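# Stand the coat stand upright inside the yellow tape

## Task

Get the coat stand standing upright with each of its four feet within the yellow-taped area and none resting on the tape. It must not topple or be left leaning, and it has to stay that way on its own, without the robot propping it. Finally release it and move the robot away.

## Robot and tools

ROBOT. A Rainbow Robotics RB-Y1 in a physics simulation. It has a wheeled base (two drive wheels, two rear casters, no sideways motion), a left and a right arm, each with a parallel gripper, a head with head_camera, a camera on each wrist (left_wrist_camera, right_wrist_camera), and a torso whose lower part (the leg) can fold. The base is 0.66 m long and 0.58 m wide, and its front edge sits 0.10 m ahead of the drive-wheel axle. A bent leg can reach past that front edge. A loose object may occasionally get a brief push from outside.

FRAMES. Base frame: origin on the floor midway between the drive wheels, x forward, y left, z up. The chest point lies on the spine 0.08 m under the shoulders; its x axis is where the chest faces. left_hand and right_hand are the points between each gripper's pads; fingers point along that hand's -z and close along its x. Printed hand positions can be off, more so at long reach. Odometry is the base frame at the scene start; base_odometry counts wheel turns only, so slipping shows up as travel. Heading runs -3.142 to 3.142, positive to the left.

execute_actions. Argument actions: a list holding zero or one action. An empty list only reports state and images. An action may contain:
- base: one relative move from where the base is now. {"translate_m": d} drives d metres straight (positive forward, -3 to 3). {"rotate_rad": d} spins in place by d radians (positive counter-clockwise seen from above, -3.2 to 3.2). A base move needing more than 8.667 s at its top speed is refused, so split long ones.
- joints: absolute targets by name, radians except grippers in metres (clear opening between pads). Ranges: torso_squat_rad 0 to 1.2 (larger lowers a level chest); torso_shift_rad -0.3 to 0.6 (positive pushes hips forward); torso_pitch_rad -0.2 to 1.4 (positive leans forward); torso_yaw_rad -1.5 to 1.5 (positive left). Per arm: shoulder_pitch -2.356 to 2.356 (0 hanging, negative raises forward/up/inward); left_shoulder_roll_rad 0 to 3.141 (positive lifts out left), right_shoulder_roll_rad -3.141 to 0 (negative lifts out right); shoulder_yaw -2.094 to 2.094 (positive turns a bent forearm left, both arms); elbow -2.617 to 0.01 (0 straight, negative bends forward); forearm_roll -3.141 to 3.141; wrist_pitch -1.57 to 1.919 (negative tips hand forward); hand_roll -2.705 to 2.705 (rolls positive counter-clockwise from above on a hanging arm, both arms); gripper_m 0 to 0.1. head_pan_rad -0.523 to 0.523 (positive left, relative to chest); head_tilt_rad -0.35 to 1.57 (positive looks down). Names carry the prefixes left_, right_, e.g. left_elbow_rad, right_gripper_m. Done-tolerance is 0.02 rad for joints and 0.004 m for grippers.
- speeds: caps for this action only: translate_m 0.05 to 0.4 m/s, rotate_rad 0.1 to 1.509 rad/s; the top of each range is the default.
- min_time_s: 0.1 to 8, the shortest duration for each arm and head motion.
Default top speeds: arm joints 1 rad/s (forearm_roll, wrist_pitch, hand_roll 1.5), head 1.5, squat and pitch 0.3, shift 0.15, yaw 0.6, grippers 0.1 m/s. All parts start together and may finish at different moments. Omitted joints or base may keep pushing toward older targets. Argument cameras picks which images come back (omitted, null or ["all"] gives all; [] gives none); the pictures line lists them in order. Unknown keys, camera names or out-of-range numbers get the whole call refused with no motion.

TORSO COMBINED LIMITS: squat + shift <= 1.52; squat - shift + pitch <= 1.57; shift + 0.5 pitch - 0.4 squat <= 0.7; shift + 0.3 pitch - 0.5 squat <= 0.39. Breaking one leaves the commanded torso joints short, reported off_target.

wait: seconds 0 to 10; commands nothing new and returns state and images. zoom_image: camera plus region [x0, y0, x1, y1] in pixels of that camera's latest full image, origin top-left, at most 504 by 504. finished_scene: scene, the current scene's number; it is final and reports success.

RESULTS. base_status and joint_status tell how each motion ended: done (for the base, wheels turned the full amount even if slipping); off_target (resting short, maybe still pushing); limit_stop_at_<name>; contact_stop (hit something firm; torso and arms only); time_out; stopped_with_arm (torso halted because an arm had a contact_stop); limit_stop_at_own_body (guard halted it before touching the robot itself; move the arm and torso apart). After contact_stop, time_out or stopped_with_arm, the whole group (torso joints, or one arm's seven joints) stops and holds. "joint command not followed" with a cause line means an arm's targets were withheld to avoid self or arm-arm collision; it may retry them until new valid targets come. on_its_own covers uncommanded parts; "held at" is a target, not a position. A Motor temperatures line lists each arm's joints in joint_positions order.

GRIPPING. To hold something, command an opening at least 0.005 m narrower than the object; the resulting off_target is expected.

AVOID. The base does not stop on collision and may keep pushing; a bent leg touching furniture can shove the robot backward unseen in odometry. If something is stopped and may be pressing, first back off the arms in their own action, then the torso. If both hands hold one object and the torso contact_stops immediately with nothing in the way, resend every arm joint at its reported position, then the torso command. Never let the arms strike or squeeze each other, grippers included. Each arm is rated 3 kg; heavy loads far forward can tip the robot. Contact torque at a joint's limit (shoulders 64.4, elbows 33.1, wrist joints 23 N m) halts everything for 10 s. Motors warm while holding loads: a MOTOR HOT warning appears at 65 °C and an OVER-TEMPERATURE FAULT brakes the arm at 80 °C; resend targets afterwards. Avoid drops, slips, slams, hard shoves and letting the stand fall.

Each tool is called as a command line: name --argument value for each argument, lists and objects as JSON in quotes; but a table of rows of numbers goes row by row, as --pt "numbers of a row", without its own name.

## Session

I'll start by looking at the current state and the camera images.

execute_actions --actions '[]'

Scene clock: 0.00 s.
Motor temperatures (°C, as the motors report them): left_arm=[25 26 28 27 31 31 31] | right_arm=[27 27 26 25 30 32 27]
base_odometry: x=+0.000 y=+0.000 heading=+0.000 (m, m, rad; odometry frame)
base_status: not commanded
joint_positions: torso_squat_rad=+0.350 torso_shift_rad=+0.001 torso_pitch_rad=+0.002 torso_yaw_rad=+0.000 left_shoulder_pitch_rad=+0.014 left_shoulder_roll_rad=+0.011 left_shoulder_yaw_rad=+0.007 left_elbow_rad=-0.123 left_forearm_roll_rad=-0.020 left_wrist_pitch_rad=+0.024 left_hand_roll_rad=-0.030 left_gripper_m=+0.101 right_shoulder_pitch_rad=+0.012 right_shoulder_roll_rad=-0.030 right_shoulder_yaw_rad=+0.043 right_elbow_rad=-0.289 right_forearm_roll_rad=+0.014 right_wrist_pitch_rad=-0.031 right_hand_roll_rad=-0.010 right_gripper_m=+0.101 head_pan_rad=+0.000 head_tilt_rad=+0.400
joint_status: not commanded
chest: x=-0.2265 y=+0.0004 z=+1.2476 quat_wxyz=(+1.000, +0.000, +0.001, +0.000) (m; base frame)
left_hand: x=-0.1836 y=+0.2287 z=+0.5635 quat_wxyz=(+0.999, +0.007, -0.042, -0.020) (m; base frame)
right_hand: x=-0.0896 y=-0.2371 z=+0.5770 quat_wxyz=(+0.988, -0.012, -0.152, +0.024) (m; base frame)
pictures: head_camera, left_wrist_camera, right_wrist_camera
Images, in order (width x height): head_camera 896x504, left_wrist_camera 644x364, right_wrist_camera 644x364.

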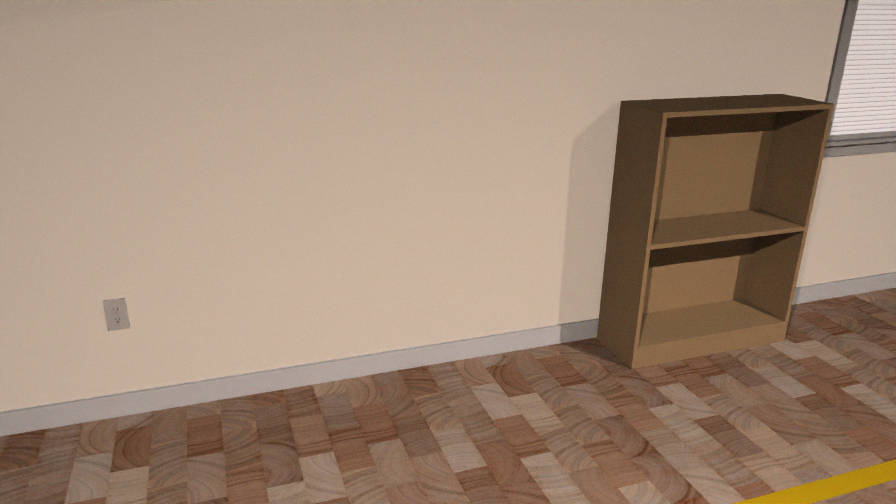

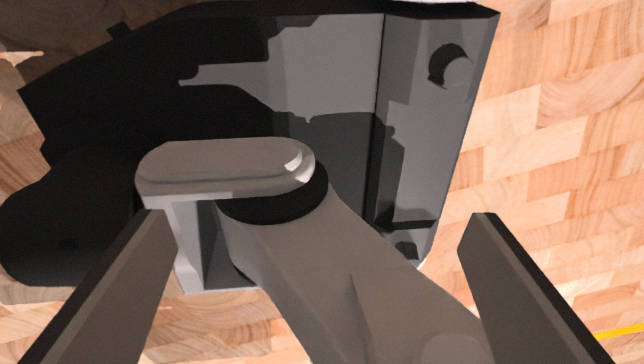

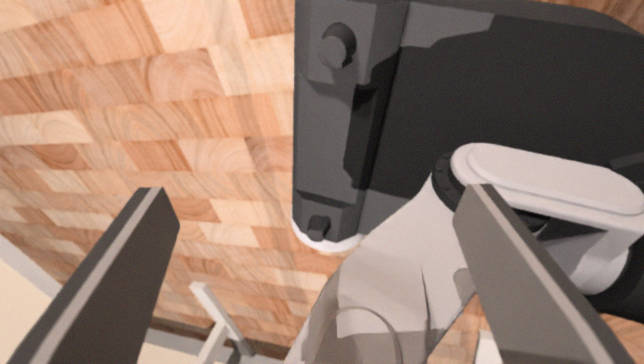

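execute_actions --actions '[{"joints": {"head_pan_rad": -0.5, "head_tilt_rad": 0.8}}]' --cameras '["head_camera"]'

execute_actions --actions '[{"joints": {"head_pan_rad": 0.5, "head_tilt_rad": 0.6}}]' --cameras '["head_camera"]'

Scene clock: 5.33 s.
Motor temperatures (°C, as the motors report them): left_arm=[25 26 28 27 31 31 31] | right_arm=[27 27 26 25 30 32 27]
base_odometry: x=+0.000 y=+0.000 heading=+0.000 (m, m, rad; odometry frame)
base_status: not commanded
joint_positions: torso_squat_rad=+0.350 torso_shift_rad=+0.001 torso_pitch_rad=+0.002 torso_yaw_rad=+0.000 left_shoulder_pitch_rad=+0.014 left_shoulder_roll_rad=+0.011 left_shoulder_yaw_rad=+0.007 left_elbow_rad=-0.123 left_forearm_roll_rad=-0.020 left_wrist_pitch_rad=+0.024 left_hand_roll_rad=-0.030 left_gripper_m=+0.101 right_shoulder_pitch_rad=+0.012 right_shoulder_roll_rad=-0.030 right_shoulder_yaw_rad=+0.043 right_elbow_rad=-0.289 right_forearm_roll_rad=+0.014 right_wrist_pitch_rad=-0.031 right_hand_roll_rad=-0.010 right_gripper_m=+0.101 head_pan_rad=-0.500 head_tilt_rad=+0.800
joint_status: all done
chest: x=-0.2265 y=+0.0004 z=+1.2476 quat_wxyz=(+1.000, +0.000, +0.001, +0.000) (m; base frame)
left_hand: x=-0.1836 y=+0.2287 z=+0.5635 quat_wxyz=(+0.999, +0.007, -0.042, -0.020) (m; base frame)
right_hand: x=-0.0896 y=-0.2371 z=+0.5770 quat_wxyz=(+0.988, -0.012, -0.152, +0.024) (m; base frame)
pictures: head_camera
Images, in order (width x height): head_camera 896x504.

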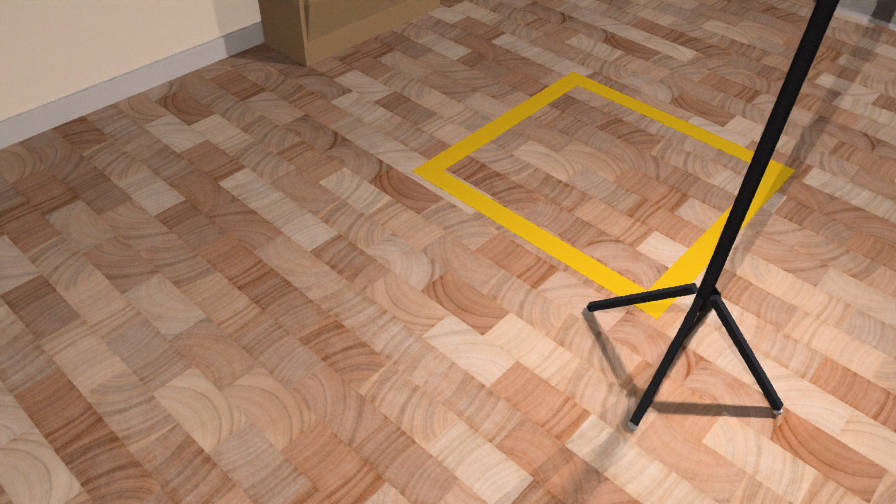

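Scene clock: 6.67 s.
Motor temperatures (°C, as the motors report them): left_arm=[25 26 28 27 31 31 31] | right_arm=[27 27 26 25 30 32 27]
base_odometry: x=+0.000 y=+0.000 heading=+0.000 (m, m, rad; odometry frame)
base_status: not commanded
joint_positions: torso_squat_rad=+0.350 torso_shift_rad=+0.001 torso_pitch_rad=+0.002 torso_yaw_rad=+0.000 left_shoulder_pitch_rad=+0.014 left_shoulder_roll_rad=+0.011 left_shoulder_yaw_rad=+0.007 left_elbow_rad=-0.123 left_forearm_roll_rad=-0.020 left_wrist_pitch_rad=+0.024 left_hand_roll_rad=-0.030 left_gripper_m=+0.101 right_shoulder_pitch_rad=+0.012 right_shoulder_roll_rad=-0.030 right_shoulder_yaw_rad=+0.043 right_elbow_rad=-0.289 right_forearm_roll_rad=+0.014 right_wrist_pitch_rad=-0.031 right_hand_roll_rad=-0.010 right_gripper_m=+0.101 head_pan_rad=+0.500 head_tilt_rad=+0.600
joint_status: all done
chest: x=-0.2265 y=+0.0004 z=+1.2476 quat_wxyz=(+1.000, +0.000, +0.001, +0.000) (m; base frame)
left_hand: x=-0.1836 y=+0.2287 z=+0.5635 quat_wxyz=(+0.999, +0.007, -0.042, -0.020) (m; base frame)
right_hand: x=-0.0896 y=-0.2371 z=+0.5770 quat_wxyz=(+0.988, -0.012, -0.152, +0.024) (m; base frame)
pictures: head_camera
Images, in order (width x height): head_camera 896x504.

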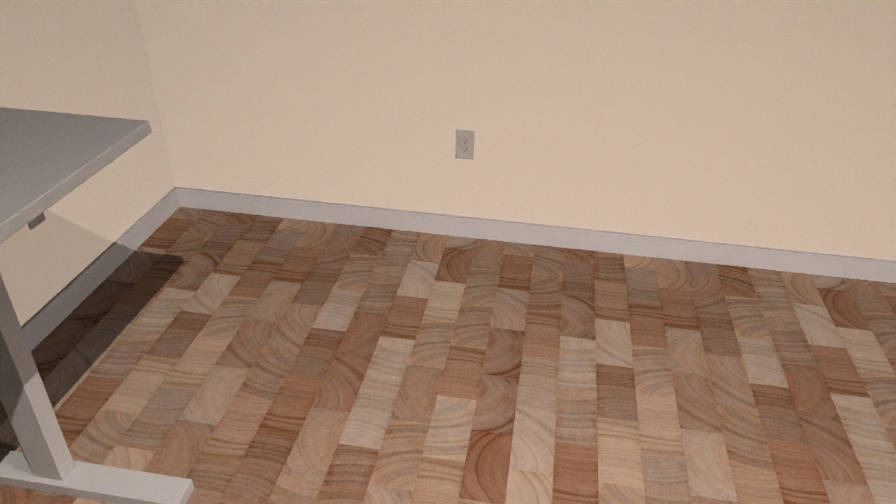

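execute_actions --actions '[]' --cameras '["right_wrist_camera", "left_wrist_camera"]'

zoom_image --camera "right_wrist_camera" --region '[140, 200, 644, 364]'

Scene clock: 126.67 s.
Motor temperatures (°C, as the motors report them): left_arm=[25 26 28 27 31 31 31] | right_arm=[27 27 26 25 30 32 27]
base_odometry: x=+0.000 y=+0.000 heading=+0.000 (m, m, rad; odometry frame)
base_status: not commanded
joint_positions: torso_squat_rad=+0.350 torso_shift_rad=+0.001 torso_pitch_rad=+0.002 torso_yaw_rad=+0.000 left_shoulder_pitch_rad=+0.014 left_shoulder_roll_rad=+0.011 left_shoulder_yaw_rad=+0.007 left_elbow_rad=-0.123 left_forearm_roll_rad=-0.020 left_wrist_pitch_rad=+0.024 left_hand_roll_rad=-0.030 left_gripper_m=+0.101 right_shoulder_pitch_rad=+0.012 right_shoulder_roll_rad=-0.030 right_shoulder_yaw_rad=+0.043 right_elbow_rad=-0.289 right_forearm_roll_rad=+0.014 right_wrist_pitch_rad=-0.031 right_hand_roll_rad=-0.010 right_gripper_m=+0.101 head_pan_rad=+0.500 head_tilt_rad=+0.600
joint_status: all done
chest: x=-0.2265 y=+0.0004 z=+1.2476 quat_wxyz=(+1.000, +0.000, +0.001, +0.000) (m; base frame)
left_hand: x=-0.1836 y=+0.2287 z=+0.5635 quat_wxyz=(+0.999, +0.007, -0.042, -0.020) (m; base frame)
right_hand: x=-0.0896 y=-0.2371 z=+0.5770 quat_wxyz=(+0.988, -0.012, -0.152, +0.024) (m; base frame)
pictures: left_wrist_camera, right_wrist_camera
Images, in order (width x height): left_wrist_camera 644x364, right_wrist_camera 644x364.

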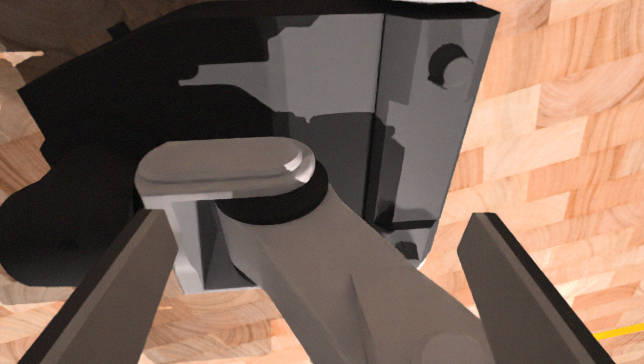

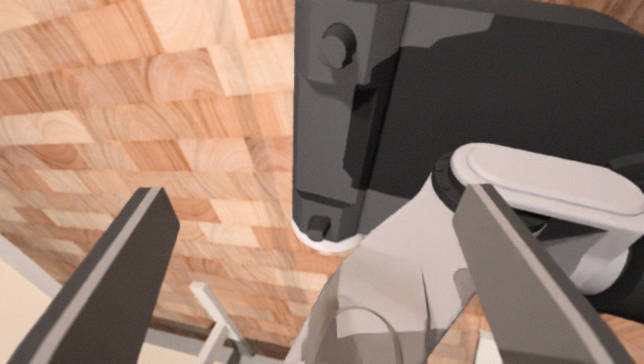

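Region (140, 200, 644, 364) of right_wrist_camera's 644x364 image, scaled by 1.000; it fills the top 164 rows of this view, and the rest is white.

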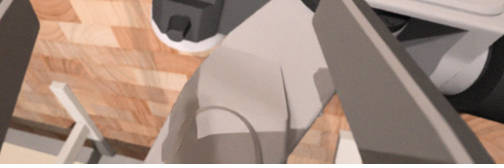

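execute_actions --actions '[{"base": {"rotate_rad": -0.93}, "joints": {"torso_squat_rad": 0.55, "torso_shift_rad": 0.2, "right_shoulder_pitch_rad": 0.0, "right_shoulder_roll_rad": -0.03, "right_shoulder_yaw_rad": 0.0, "right_elbow_rad": -1.57, "right_forearm_roll_rad": 1.57, "right_wrist_pitch_rad": 0.0, "right_hand_roll_rad": 0.0, "head_pan_rad": -0.1, "head_tilt_rad": 0.15}, "min_time_s": 2.2}]'

Scene clock: 134.83 s.
Motor temperatures (°C, as the motors report them): left_arm=[25 26 28 27 31 31 31] | right_arm=[27 27 26 25 30 32 27]
base_odometry: x=+0.000 y=+0.000 heading=-0.929 (m, m, rad; odometry frame)
base_status: done
joint_positions: torso_squat_rad=+0.550 torso_shift_rad=+0.200 torso_pitch_rad=+0.002 torso_yaw_rad=+0.000 left_shoulder_pitch_rad=+0.014 left_shoulder_roll_rad=+0.011 left_shoulder_yaw_rad=+0.007 left_elbow_rad=-0.123 left_forearm_roll_rad=-0.020 left_wrist_pitch_rad=+0.024 left_hand_roll_rad=-0.030 left_gripper_m=+0.101 right_shoulder_pitch_rad=+0.000 right_shoulder_roll_rad=-0.030 right_shoulder_yaw_rad=+0.000 right_elbow_rad=-1.570 right_forearm_roll_rad=+1.570 right_wrist_pitch_rad=+0.000 right_hand_roll_rad=+0.000 right_gripper_m=+0.101 head_pan_rad=-0.100 head_tilt_rad=+0.150
joint_status: all done
chest: x=-0.1088 y=+0.0003 z=+1.1748 quat_wxyz=(+1.000, +0.000, +0.001, +0.000) (m; base frame)
left_hand: x=-0.0659 y=+0.2287 z=+0.4907 quat_wxyz=(+0.999, +0.007, -0.042, -0.020) (m; base frame)
right_hand: x=+0.4083 y=-0.2289 z=+0.9467 quat_wxyz=(+0.493, -0.507, -0.492, +0.508) (m; base frame)
pictures: head_camera, left_wrist_camera, right_wrist_camera
Images, in order (width x height): head_camera 896x504, left_wrist_camera 644x364, right_wrist_camera 644x364.

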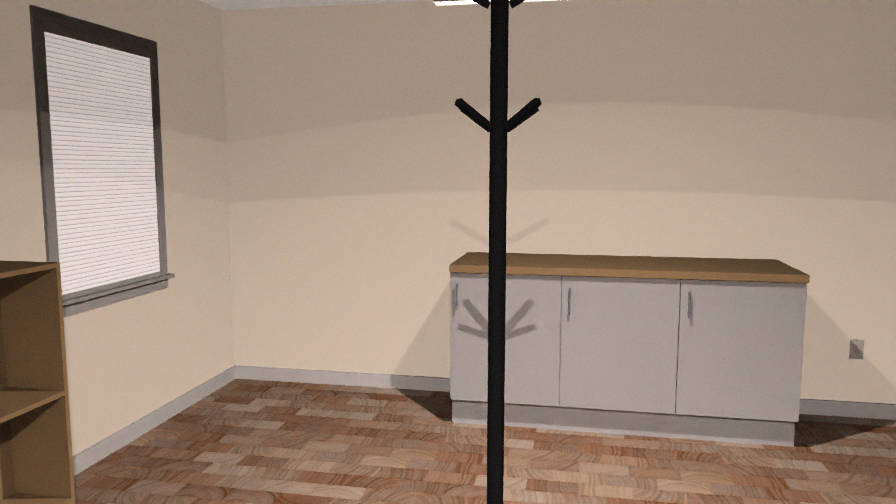

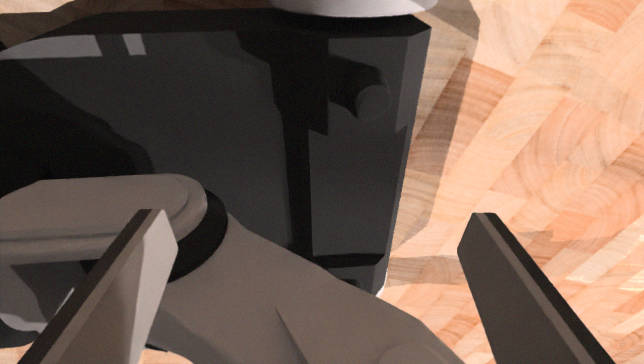

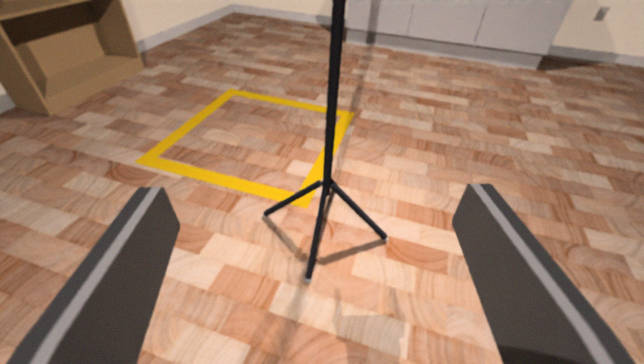

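execute_actions --actions '[{"base": {"translate_m": 0.52}, "joints": {"right_forearm_roll_rad": 1.54, "head_pan_rad": -0.3, "head_tilt_rad": 0.75}, "min_time_s": 1.0}]' --cameras '["head_camera", "right_wrist_camera"]'

Scene clock: 162.10 s.
Motor temperatures (°C, as the motors report them): left_arm=[25 26 28 27 31 31 31] | right_arm=[27 27 26 26 30 32 27]
base_odometry: x=+0.311 y=-0.417 heading=-0.930 (m, m, rad; odometry frame)
base_status: done
joint_positions: torso_squat_rad=+0.550 torso_shift_rad=+0.200 torso_pitch_rad=+0.002 torso_yaw_rad=+0.000 left_shoulder_pitch_rad=+0.014 left_shoulder_roll_rad=+0.011 left_shoulder_yaw_rad=+0.007 left_elbow_rad=-0.123 left_forearm_roll_rad=-0.020 left_wrist_pitch_rad=+0.024 left_hand_roll_rad=-0.030 left_gripper_m=+0.101 right_shoulder_pitch_rad=+0.000 right_shoulder_roll_rad=-0.030 right_shoulder_yaw_rad=+0.000 right_elbow_rad=-1.570 right_forearm_roll_rad=+1.540 right_wrist_pitch_rad=+0.000 right_hand_roll_rad=+0.000 right_gripper_m=+0.101 head_pan_rad=-0.300 head_tilt_rad=+0.750
joint_status: all done
chest: x=-0.1088 y=+0.0003 z=+1.1748 quat_wxyz=(+1.000, +0.000, +0.001, +0.000) (m; base frame)
left_hand: x=-0.0659 y=+0.2287 z=+0.4907 quat_wxyz=(+0.999, +0.007, -0.042, -0.020) (m; base frame)
right_hand: x=+0.4083 y=-0.2289 z=+0.9467 quat_wxyz=(+0.501, -0.499, -0.499, +0.501) (m; base frame)
pictures: head_camera, right_wrist_camera
Images, in order (width x height): head_camera 896x504, right_wrist_camera 644x364.

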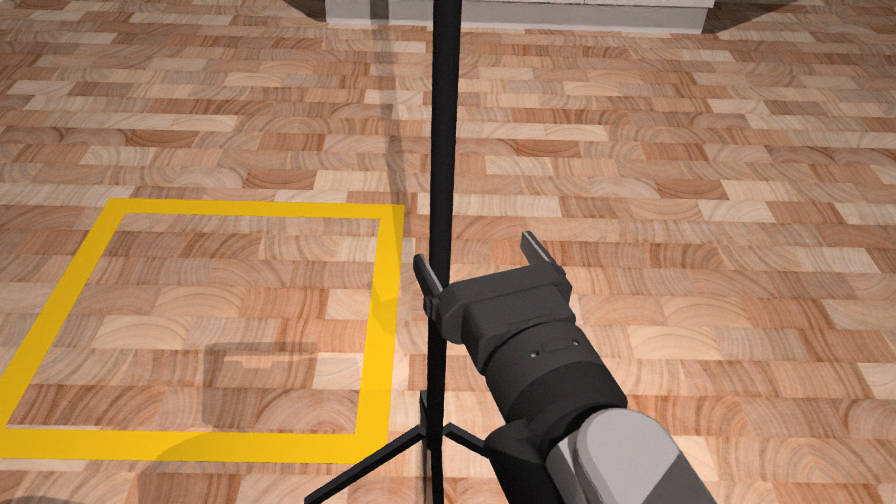

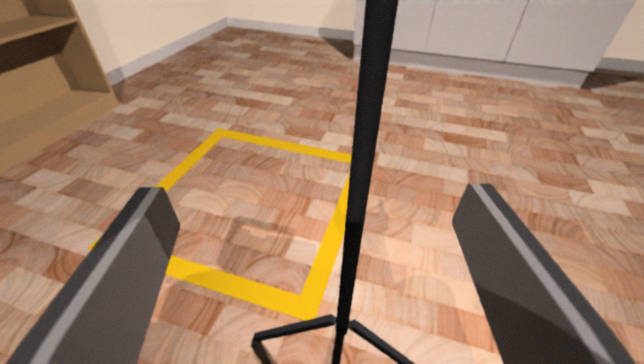

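zoom_image --camera "right_wrist_camera" --region '[240, 0, 492, 182]'

zoom_image --camera "head_camera" --region '[350, 180, 650, 380]'

Region (240, 0, 492, 182) of right_wrist_camera's 644x364 image, scaled by 2.000, with more detail than that image has.

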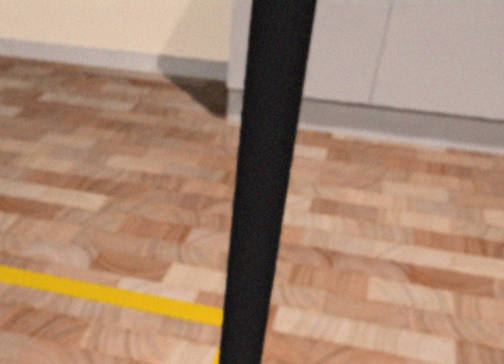

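Region (350, 180, 650, 380) of head_camera's 896x504 image, scaled by 1.680, with more detail than that image has.

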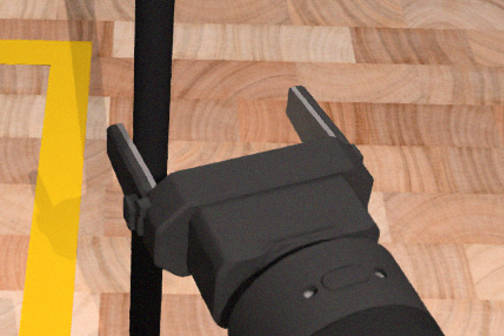

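zoom_image --camera "right_wrist_camera" --region '[0, 160, 322, 364]'

zoom_image --camera "right_wrist_camera" --region '[322, 160, 644, 364]'

Region (0, 160, 322, 364) of right_wrist_camera's 644x364 image, scaled by 1.565, with more detail than that image has; it fills the top 319 rows of this view, and the rest is white.

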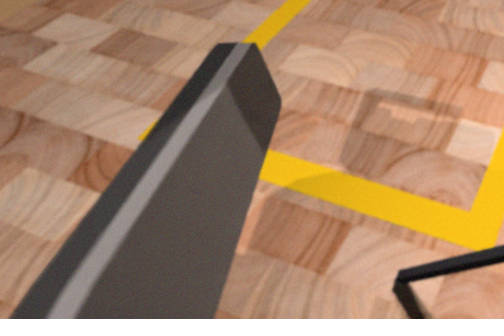

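Region (322, 160, 644, 364) of right_wrist_camera's 644x364 image, scaled by 1.565, with more detail than that image has; it fills the top 319 rows of this view, and the rest is white.

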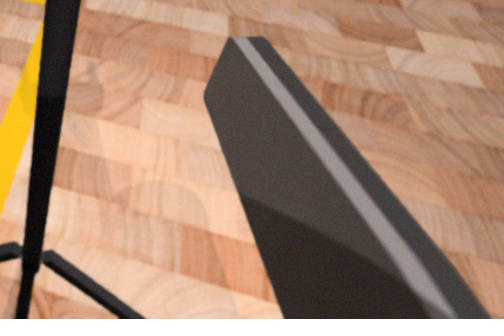

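execute_actions --actions '[{"base": {"translate_m": 0.235}, "joints": {"right_shoulder_yaw_rad": -0.105, "head_pan_rad": -0.35, "head_tilt_rad": 0.85}}]' --cameras '["head_camera", "right_wrist_camera"]'

Scene clock: 243.97 s.
Motor temperatures (°C, as the motors report them): left_arm=[25 26 28 27 31 31 31] | right_arm=[27 27 26 27 30 32 27]
base_odometry: x=+0.451 y=-0.605 heading=-0.930 (m, m, rad; odometry frame)
base_status: done
joint_positions: torso_squat_rad=+0.550 torso_shift_rad=+0.200 torso_pitch_rad=+0.002 torso_yaw_rad=+0.000 left_shoulder_pitch_rad=+0.014 left_shoulder_roll_rad=+0.011 left_shoulder_yaw_rad=+0.007 left_elbow_rad=-0.123 left_forearm_roll_rad=-0.020 left_wrist_pitch_rad=+0.024 left_hand_roll_rad=-0.030 left_gripper_m=+0.101 right_shoulder_pitch_rad=+0.000 right_shoulder_roll_rad=-0.030 right_shoulder_yaw_rad=-0.105 right_elbow_rad=-1.570 right_forearm_roll_rad=+1.540 right_wrist_pitch_rad=+0.000 right_hand_roll_rad=+0.000 right_gripper_m=+0.101 head_pan_rad=-0.350 head_tilt_rad=+0.850
joint_status: all done
chest: x=-0.1087 y=+0.0003 z=+1.1748 quat_wxyz=(+1.000, +0.000, +0.001, +0.000) (m; base frame)
left_hand: x=-0.0659 y=+0.2287 z=+0.4907 quat_wxyz=(+0.999, +0.007, -0.042, -0.020) (m; base frame)
right_hand: x=+0.4055 y=-0.2831 z=+0.9483 quat_wxyz=(+0.525, -0.526, -0.473, +0.473) (m; base frame)
pictures: head_camera, right_wrist_camera
Images, in order (width x height): head_camera 896x504, right_wrist_camera 644x364.

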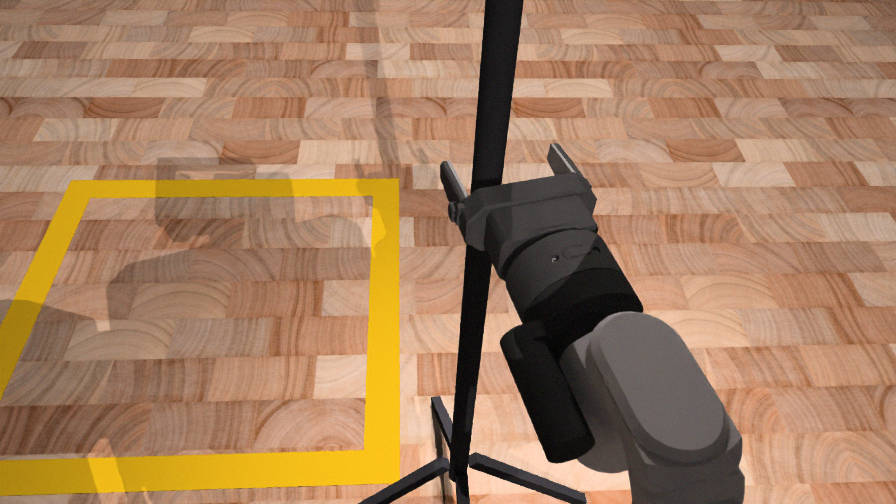

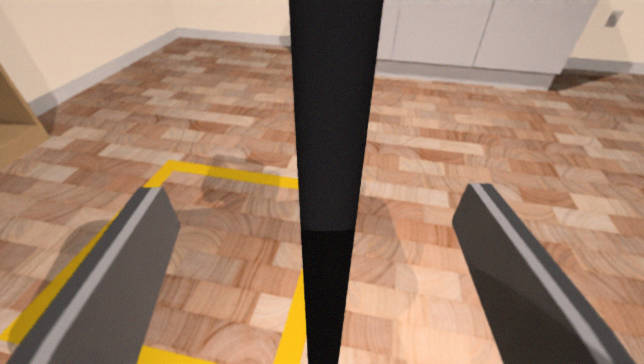

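execute_actions --actions '[{"base": {"translate_m": 0.063}, "joints": {"right_gripper_m": 0.065}}]' --cameras '["head_camera", "right_wrist_camera"]'

Scene clock: 255.70 s.
Motor temperatures (°C, as the motors report them): left_arm=[25 26 28 27 31 31 31] | right_arm=[27 27 26 27 30 32 27]
base_odometry: x=+0.489 y=-0.656 heading=-0.931 (m, m, rad; odometry frame)
base_status: done
joint_positions: torso_squat_rad=+0.550 torso_shift_rad=+0.200 torso_pitch_rad=+0.002 torso_yaw_rad=+0.000 left_shoulder_pitch_rad=+0.014 left_shoulder_roll_rad=+0.011 left_shoulder_yaw_rad=+0.007 left_elbow_rad=-0.123 left_forearm_roll_rad=-0.020 left_wrist_pitch_rad=+0.024 left_hand_roll_rad=-0.030 left_gripper_m=+0.101 right_shoulder_pitch_rad=+0.000 right_shoulder_roll_rad=-0.030 right_shoulder_yaw_rad=-0.105 right_elbow_rad=-1.570 right_forearm_roll_rad=+1.540 right_wrist_pitch_rad=+0.000 right_hand_roll_rad=+0.000 right_gripper_m=+0.065 head_pan_rad=-0.350 head_tilt_rad=+0.850
joint_status: all done
chest: x=-0.1087 y=+0.0003 z=+1.1748 quat_wxyz=(+1.000, +0.000, +0.001, +0.000) (m; base frame)
left_hand: x=-0.0659 y=+0.2287 z=+0.4907 quat_wxyz=(+0.999, +0.007, -0.042, -0.020) (m; base frame)
right_hand: x=+0.4056 y=-0.2831 z=+0.9483 quat_wxyz=(+0.525, -0.526, -0.473, +0.473) (m; base frame)
pictures: head_camera, right_wrist_camera
Images, in order (width x height): head_camera 896x504, right_wrist_camera 644x364.

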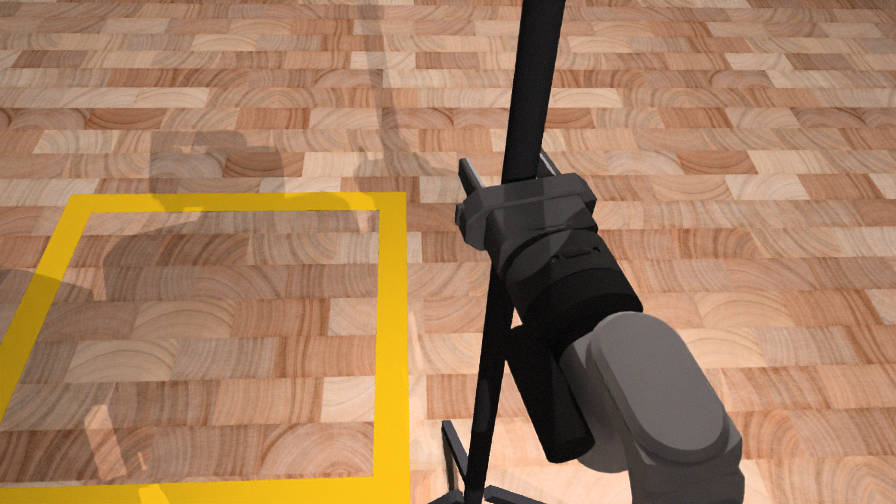

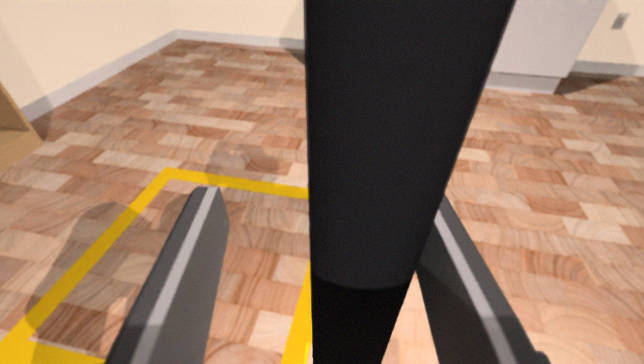

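execute_actions --actions '[{"joints": {"right_shoulder_yaw_rad": -0.129, "right_gripper_m": 0.01, "head_pan_rad": -0.2, "head_tilt_rad": 1.05}}]' --cameras '["head_camera", "right_wrist_camera"]'

Scene clock: 264.77 s.
Motor temperatures (°C, as the motors report them): left_arm=[25 26 28 27 31 31 31] | right_arm=[27 27 26 27 30 32 27]
base_odometry: x=+0.489 y=-0.656 heading=-0.931 (m, m, rad; odometry frame)
base_status: not commanded
joint_positions: torso_squat_rad=+0.550 torso_shift_rad=+0.200 torso_pitch_rad=+0.002 torso_yaw_rad=+0.000 left_shoulder_pitch_rad=+0.014 left_shoulder_roll_rad=+0.011 left_shoulder_yaw_rad=+0.007 left_elbow_rad=-0.123 left_forearm_roll_rad=-0.020 left_wrist_pitch_rad=+0.024 left_hand_roll_rad=-0.030 left_gripper_m=+0.101 right_shoulder_pitch_rad=+0.000 right_shoulder_roll_rad=-0.030 right_shoulder_yaw_rad=-0.129 right_elbow_rad=-1.570 right_forearm_roll_rad=+1.540 right_wrist_pitch_rad=+0.000 right_hand_roll_rad=+0.000 right_gripper_m=+0.032 head_pan_rad=-0.200 head_tilt_rad=+1.050
joint_status: right_gripper_m off_target (ended at +0.032, target +0.010); the others done
chest: x=-0.1087 y=+0.0003 z=+1.1748 quat_wxyz=(+1.000, +0.000, +0.001, +0.000) (m; base frame)
left_hand: x=-0.0659 y=+0.2287 z=+0.4907 quat_wxyz=(+0.999, +0.007, -0.042, -0.020) (m; base frame)
right_hand: x=+0.4041 y=-0.2956 z=+0.9486 quat_wxyz=(+0.531, -0.531, -0.467, +0.467) (m; base frame)
pictures: head_camera, right_wrist_camera
Images, in order (width x height): head_camera 896x504, right_wrist_camera 644x364.

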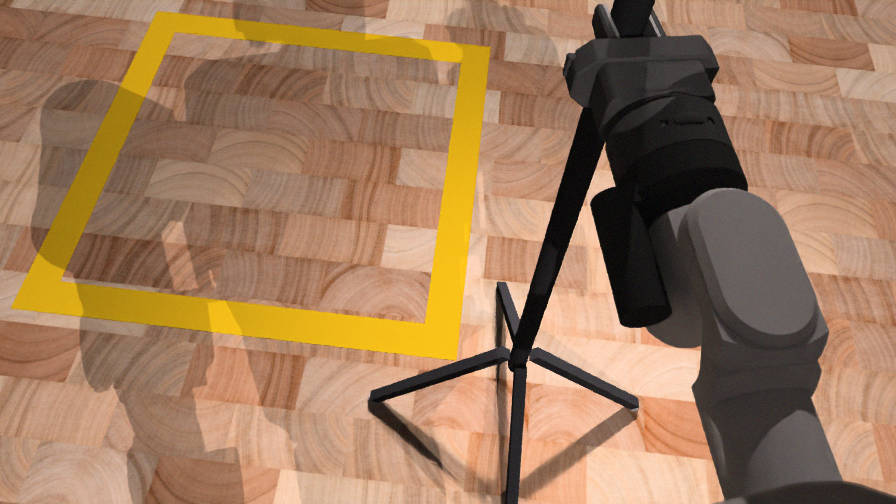

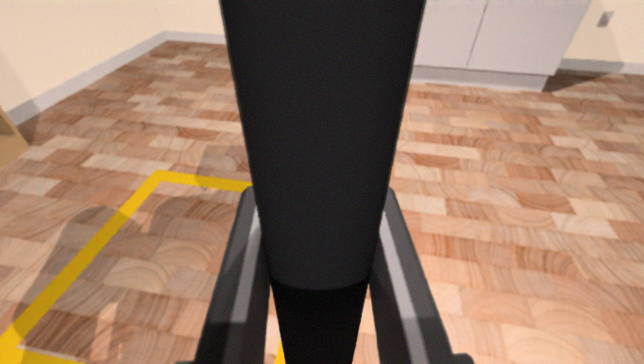

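execute_actions --actions '[{"joints": {"torso_squat_rad": 0.4}}]' --cameras '["head_camera", "right_wrist_camera"]'

Scene clock: 325.33 s.
Motor temperatures (°C, as the motors report them): left_arm=[25 26 28 27 31 31 31] | right_arm=[27 27 26 27 30 32 27]
base_odometry: x=+0.489 y=-0.656 heading=-0.931 (m, m, rad; odometry frame)
base_status: not commanded
joint_positions: torso_squat_rad=+0.400 torso_shift_rad=+0.200 torso_pitch_rad=+0.003 torso_yaw_rad=+0.000 left_shoulder_pitch_rad=+0.014 left_shoulder_roll_rad=+0.011 left_shoulder_yaw_rad=+0.007 left_elbow_rad=-0.123 left_forearm_roll_rad=-0.020 left_wrist_pitch_rad=+0.024 left_hand_roll_rad=-0.030 left_gripper_m=+0.101 right_shoulder_pitch_rad=+0.003 right_shoulder_roll_rad=-0.030 right_shoulder_yaw_rad=-0.129 right_elbow_rad=-1.567 right_forearm_roll_rad=+1.540 right_wrist_pitch_rad=+0.000 right_hand_roll_rad=+0.000 right_gripper_m=+0.032 head_pan_rad=-0.200 head_tilt_rad=+1.050
joint_status: all done
chest: x=-0.0986 y=+0.0002 z=+1.2218 quat_wxyz=(+1.000, +0.000, +0.002, +0.000) (m; base frame)
left_hand: x=-0.0565 y=+0.2287 z=+0.5377 quat_wxyz=(+0.999, +0.007, -0.041, -0.020) (m; base frame)
right_hand: x=+0.4128 y=-0.2961 z=+0.9920 quat_wxyz=(+0.533, -0.530, -0.465, +0.468) (m; base frame)
pictures: head_camera, right_wrist_camera
Images, in order (width x height): head_camera 896x504, right_wrist_camera 644x364.

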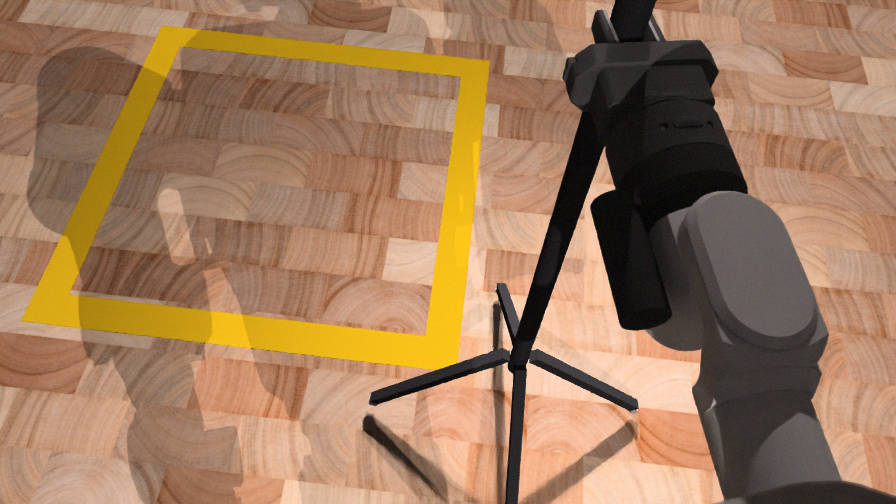

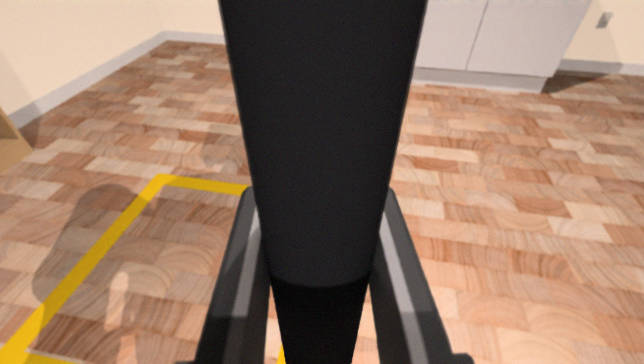

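The stand lifted cleanly, with its feet now clear of their shadows. I'll rotate and drive with it.

execute_actions --actions '[{"base": {"rotate_rad": 0.32}}]' --cameras '[]'

execute_actions --actions '[{"base": {"translate_m": 0.66}, "joints": {"head_pan_rad": -0.4, "head_tilt_rad": 1.2}}]' --cameras '["head_camera", "right_wrist_camera"]'

Scene clock: 333.17 s.
Motor temperatures (°C, as the motors report them): left_arm=[25 26 28 27 31 31 31] | right_arm=[27 27 26 28 30 32 27]
base_odometry: x=+0.489 y=-0.656 heading=-0.612 (m, m, rad; odometry frame)
base_status: done
joint_positions: torso_squat_rad=+0.400 torso_shift_rad=+0.200 torso_pitch_rad=+0.003 torso_yaw_rad=+0.000 left_shoulder_pitch_rad=+0.014 left_shoulder_roll_rad=+0.011 left_shoulder_yaw_rad=+0.007 left_elbow_rad=-0.123 left_forearm_roll_rad=-0.020 left_wrist_pitch_rad=+0.024 left_hand_roll_rad=-0.030 left_gripper_m=+0.101 right_shoulder_pitch_rad=+0.003 right_shoulder_roll_rad=-0.030 right_shoulder_yaw_rad=-0.129 right_elbow_rad=-1.567 right_forearm_roll_rad=+1.540 right_wrist_pitch_rad=+0.000 right_hand_roll_rad=+0.000 right_gripper_m=+0.032 head_pan_rad=-0.200 head_tilt_rad=+1.050
joint_status: not commanded
chest: x=-0.0986 y=+0.0002 z=+1.2218 quat_wxyz=(+1.000, +0.000, +0.002, +0.000) (m; base frame)
left_hand: x=-0.0565 y=+0.2287 z=+0.5377 quat_wxyz=(+0.999, +0.007, -0.041, -0.020) (m; base frame)
right_hand: x=+0.4128 y=-0.2961 z=+0.9918 quat_wxyz=(+0.533, -0.530, -0.465, +0.468) (m; base frame)
pictures: none
No camera images: the call's "cameras" was empty. Leave "cameras" out to get every camera's image.

Scene clock: 336.27 s.
Motor temperatures (°C, as the motors report them): left_arm=[25 26 28 27 31 31 31] | right_arm=[28 27 26 29 30 32 27]
base_odometry: x=+1.029 y=-1.034 heading=-0.611 (m, m, rad; odometry frame)
base_status: done
joint_positions: torso_squat_rad=+0.400 torso_shift_rad=+0.200 torso_pitch_rad=+0.003 torso_yaw_rad=+0.000 left_shoulder_pitch_rad=+0.014 left_shoulder_roll_rad=+0.011 left_shoulder_yaw_rad=+0.007 left_elbow_rad=-0.123 left_forearm_roll_rad=-0.020 left_wrist_pitch_rad=+0.024 left_hand_roll_rad=-0.030 left_gripper_m=+0.101 right_shoulder_pitch_rad=+0.003 right_shoulder_roll_rad=-0.030 right_shoulder_yaw_rad=-0.129 right_elbow_rad=-1.567 right_forearm_roll_rad=+1.540 right_wrist_pitch_rad=+0.000 right_hand_roll_rad=+0.000 right_gripper_m=+0.032 head_pan_rad=-0.400 head_tilt_rad=+1.200
joint_status: all done
chest: x=-0.0987 y=+0.0002 z=+1.2218 quat_wxyz=(+1.000, +0.000, +0.002, +0.000) (m; base frame)
left_hand: x=-0.0565 y=+0.2287 z=+0.5377 quat_wxyz=(+0.999, +0.007, -0.041, -0.020) (m; base frame)
right_hand: x=+0.4128 y=-0.2961 z=+0.9919 quat_wxyz=(+0.533, -0.530, -0.465, +0.468) (m; base frame)
pictures: head_camera, right_wrist_camera
Images, in order (width x height): head_camera 896x504, right_wrist_camera 644x364.

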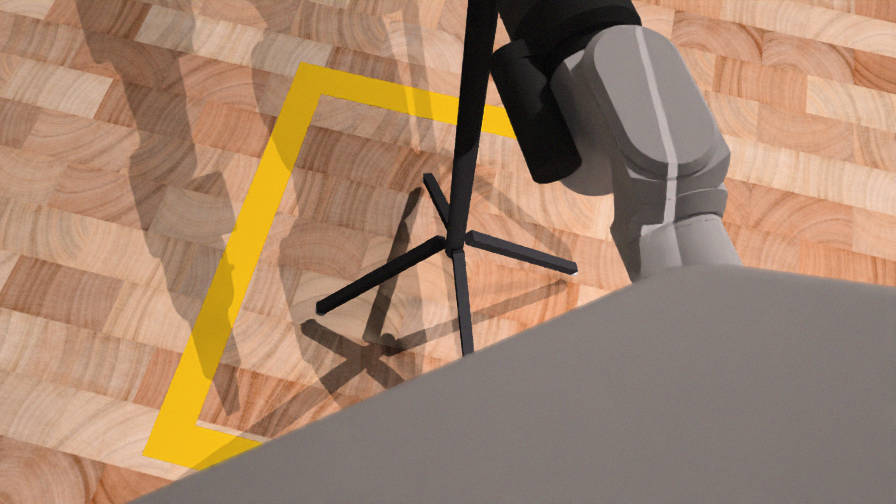

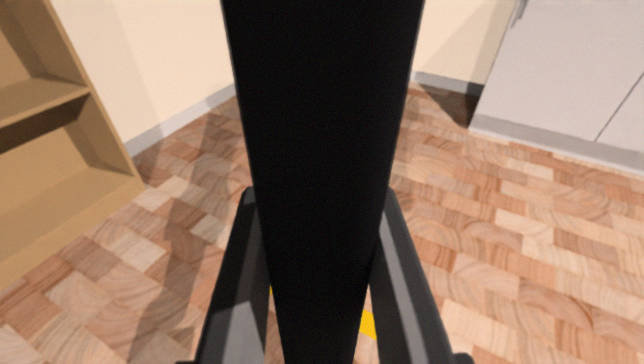

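execute_actions --actions '[{"joints": {"torso_squat_rad": 0.55}}]' --cameras '["head_camera"]'

Scene clock: 344.30 s.
Motor temperatures (°C, as the motors report them): left_arm=[25 26 28 27 31 31 31] | right_arm=[28 27 26 29 30 32 27]
base_odometry: x=+1.029 y=-1.034 heading=-0.611 (m, m, rad; odometry frame)
base_status: not commanded
joint_positions: torso_squat_rad=+0.550 torso_shift_rad=+0.200 torso_pitch_rad=+0.002 torso_yaw_rad=+0.000 left_shoulder_pitch_rad=+0.014 left_shoulder_roll_rad=+0.011 left_shoulder_yaw_rad=+0.007 left_elbow_rad=-0.123 left_forearm_roll_rad=-0.020 left_wrist_pitch_rad=+0.024 left_hand_roll_rad=-0.030 left_gripper_m=+0.101 right_shoulder_pitch_rad=-0.001 right_shoulder_roll_rad=-0.030 right_shoulder_yaw_rad=-0.129 right_elbow_rad=-1.571 right_forearm_roll_rad=+1.540 right_wrist_pitch_rad=+0.000 right_hand_roll_rad=+0.000 right_gripper_m=+0.032 head_pan_rad=-0.400 head_tilt_rad=+1.200
joint_status: all done
chest: x=-0.1089 y=+0.0003 z=+1.1748 quat_wxyz=(+1.000, +0.000, +0.001, +0.000) (m; base frame)
left_hand: x=-0.0658 y=+0.2287 z=+0.4907 quat_wxyz=(+0.999, +0.007, -0.042, -0.020) (m; base frame)
right_hand: x=+0.4044 y=-0.2953 z=+0.9498 quat_wxyz=(+0.530, -0.532, -0.468, +0.466) (m; base frame)
pictures: head_camera
Images, in order (width x height): head_camera 896x504.

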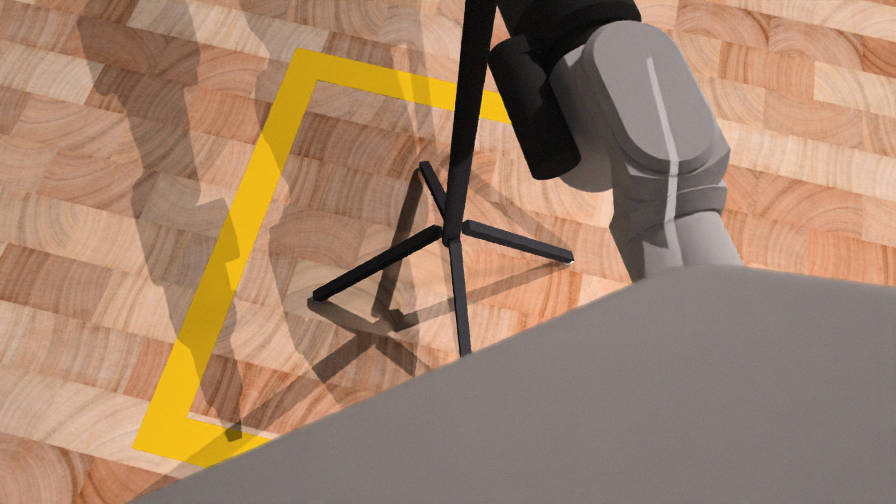

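execute_actions --actions '[{"joints": {"right_gripper_m": 0.055}}]' --cameras '["right_wrist_camera"]'

execute_actions --actions '[{"base": {"translate_m": -0.5}, "joints": {"right_gripper_m": 0.1, "head_pan_rad": -0.25, "head_tilt_rad": 0.95}}]' --cameras '["head_camera", "right_wrist_camera"]'

Scene clock: 350.63 s.
Motor temperatures (°C, as the motors report them): left_arm=[25 26 28 27 31 31 31] | right_arm=[28 27 26 29 30 32 27]
base_odometry: x=+1.029 y=-1.034 heading=-0.611 (m, m, rad; odometry frame)
base_status: not commanded
joint_positions: torso_squat_rad=+0.550 torso_shift_rad=+0.200 torso_pitch_rad=+0.002 torso_yaw_rad=+0.000 left_shoulder_pitch_rad=+0.014 left_shoulder_roll_rad=+0.011 left_shoulder_yaw_rad=+0.007 left_elbow_rad=-0.123 left_forearm_roll_rad=-0.020 left_wrist_pitch_rad=+0.024 left_hand_roll_rad=-0.030 left_gripper_m=+0.101 right_shoulder_pitch_rad=+0.000 right_shoulder_roll_rad=-0.030 right_shoulder_yaw_rad=-0.129 right_elbow_rad=-1.570 right_forearm_roll_rad=+1.540 right_wrist_pitch_rad=+0.000 right_hand_roll_rad=+0.000 right_gripper_m=+0.055 head_pan_rad=-0.400 head_tilt_rad=+1.200
joint_status: all done
chest: x=-0.1089 y=+0.0003 z=+1.1748 quat_wxyz=(+1.000, +0.000, +0.001, +0.000) (m; base frame)
left_hand: x=-0.0659 y=+0.2287 z=+0.4907 quat_wxyz=(+0.999, +0.007, -0.042, -0.020) (m; base frame)
right_hand: x=+0.4041 y=-0.2955 z=+0.9490 quat_wxyz=(+0.531, -0.531, -0.467, +0.466) (m; base frame)
pictures: right_wrist_camera
Images, in order (width x height): right_wrist_camera 644x364.

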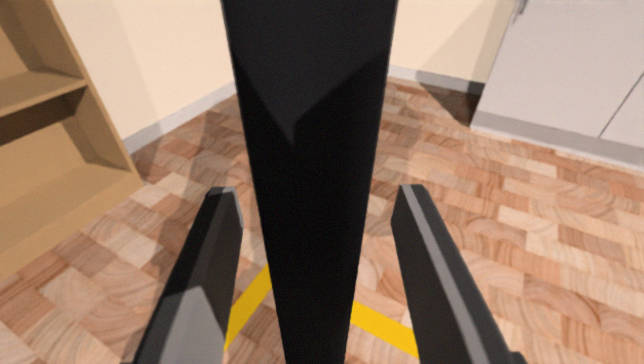

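Scene clock: 353.40 s.
Motor temperatures (°C, as the motors report them): left_arm=[25 26 28 27 31 31 31] | right_arm=[28 27 26 29 30 32 27]
base_odometry: x=+0.620 y=-0.747 heading=-0.610 (m, m, rad; odometry frame)
base_status: done
joint_positions: torso_squat_rad=+0.550 torso_shift_rad=+0.200 torso_pitch_rad=+0.002 torso_yaw_rad=+0.000 left_shoulder_pitch_rad=+0.014 left_shoulder_roll_rad=+0.011 left_shoulder_yaw_rad=+0.007 left_elbow_rad=-0.123 left_forearm_roll_rad=-0.020 left_wrist_pitch_rad=+0.024 left_hand_roll_rad=-0.030 left_gripper_m=+0.101 right_shoulder_pitch_rad=+0.000 right_shoulder_roll_rad=-0.030 right_shoulder_yaw_rad=-0.129 right_elbow_rad=-1.570 right_forearm_roll_rad=+1.540 right_wrist_pitch_rad=+0.000 right_hand_roll_rad=+0.000 right_gripper_m=+0.100 head_pan_rad=-0.250 head_tilt_rad=+0.950
joint_status: all done
chest: x=-0.1089 y=+0.0003 z=+1.1748 quat_wxyz=(+1.000, +0.000, +0.001, +0.000) (m; base frame)
left_hand: x=-0.0660 y=+0.2287 z=+0.4907 quat_wxyz=(+0.999, +0.007, -0.042, -0.020) (m; base frame)
right_hand: x=+0.4039 y=-0.2956 z=+0.9488 quat_wxyz=(+0.531, -0.531, -0.467, +0.466) (m; base frame)
pictures: head_camera, right_wrist_camera
Images, in order (width x height): head_camera 896x504, right_wrist_camera 644x364.

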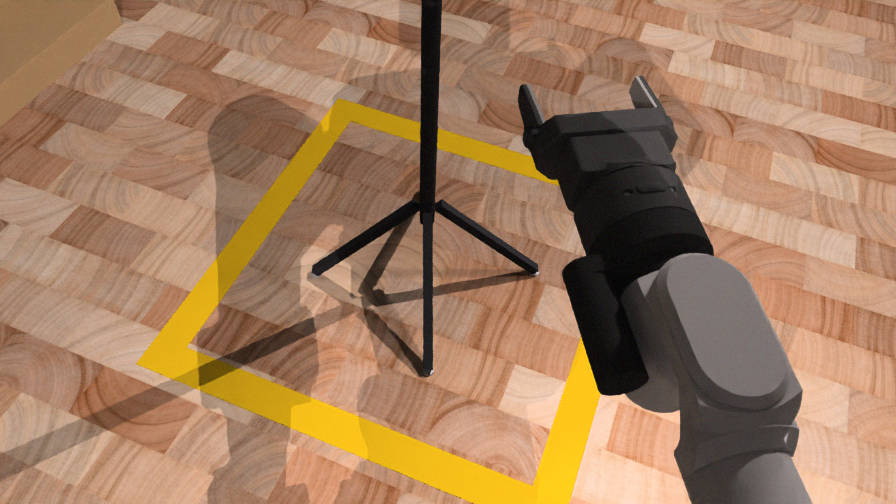

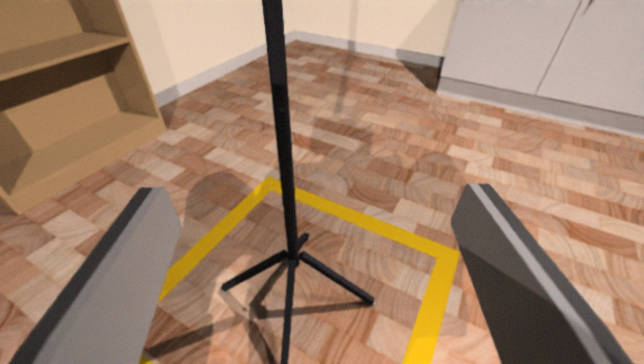

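The stand is upright with all four feet well inside the tape, and the robot has backed clear.

finished_scene --scene 1

The scene is finished: the task was done.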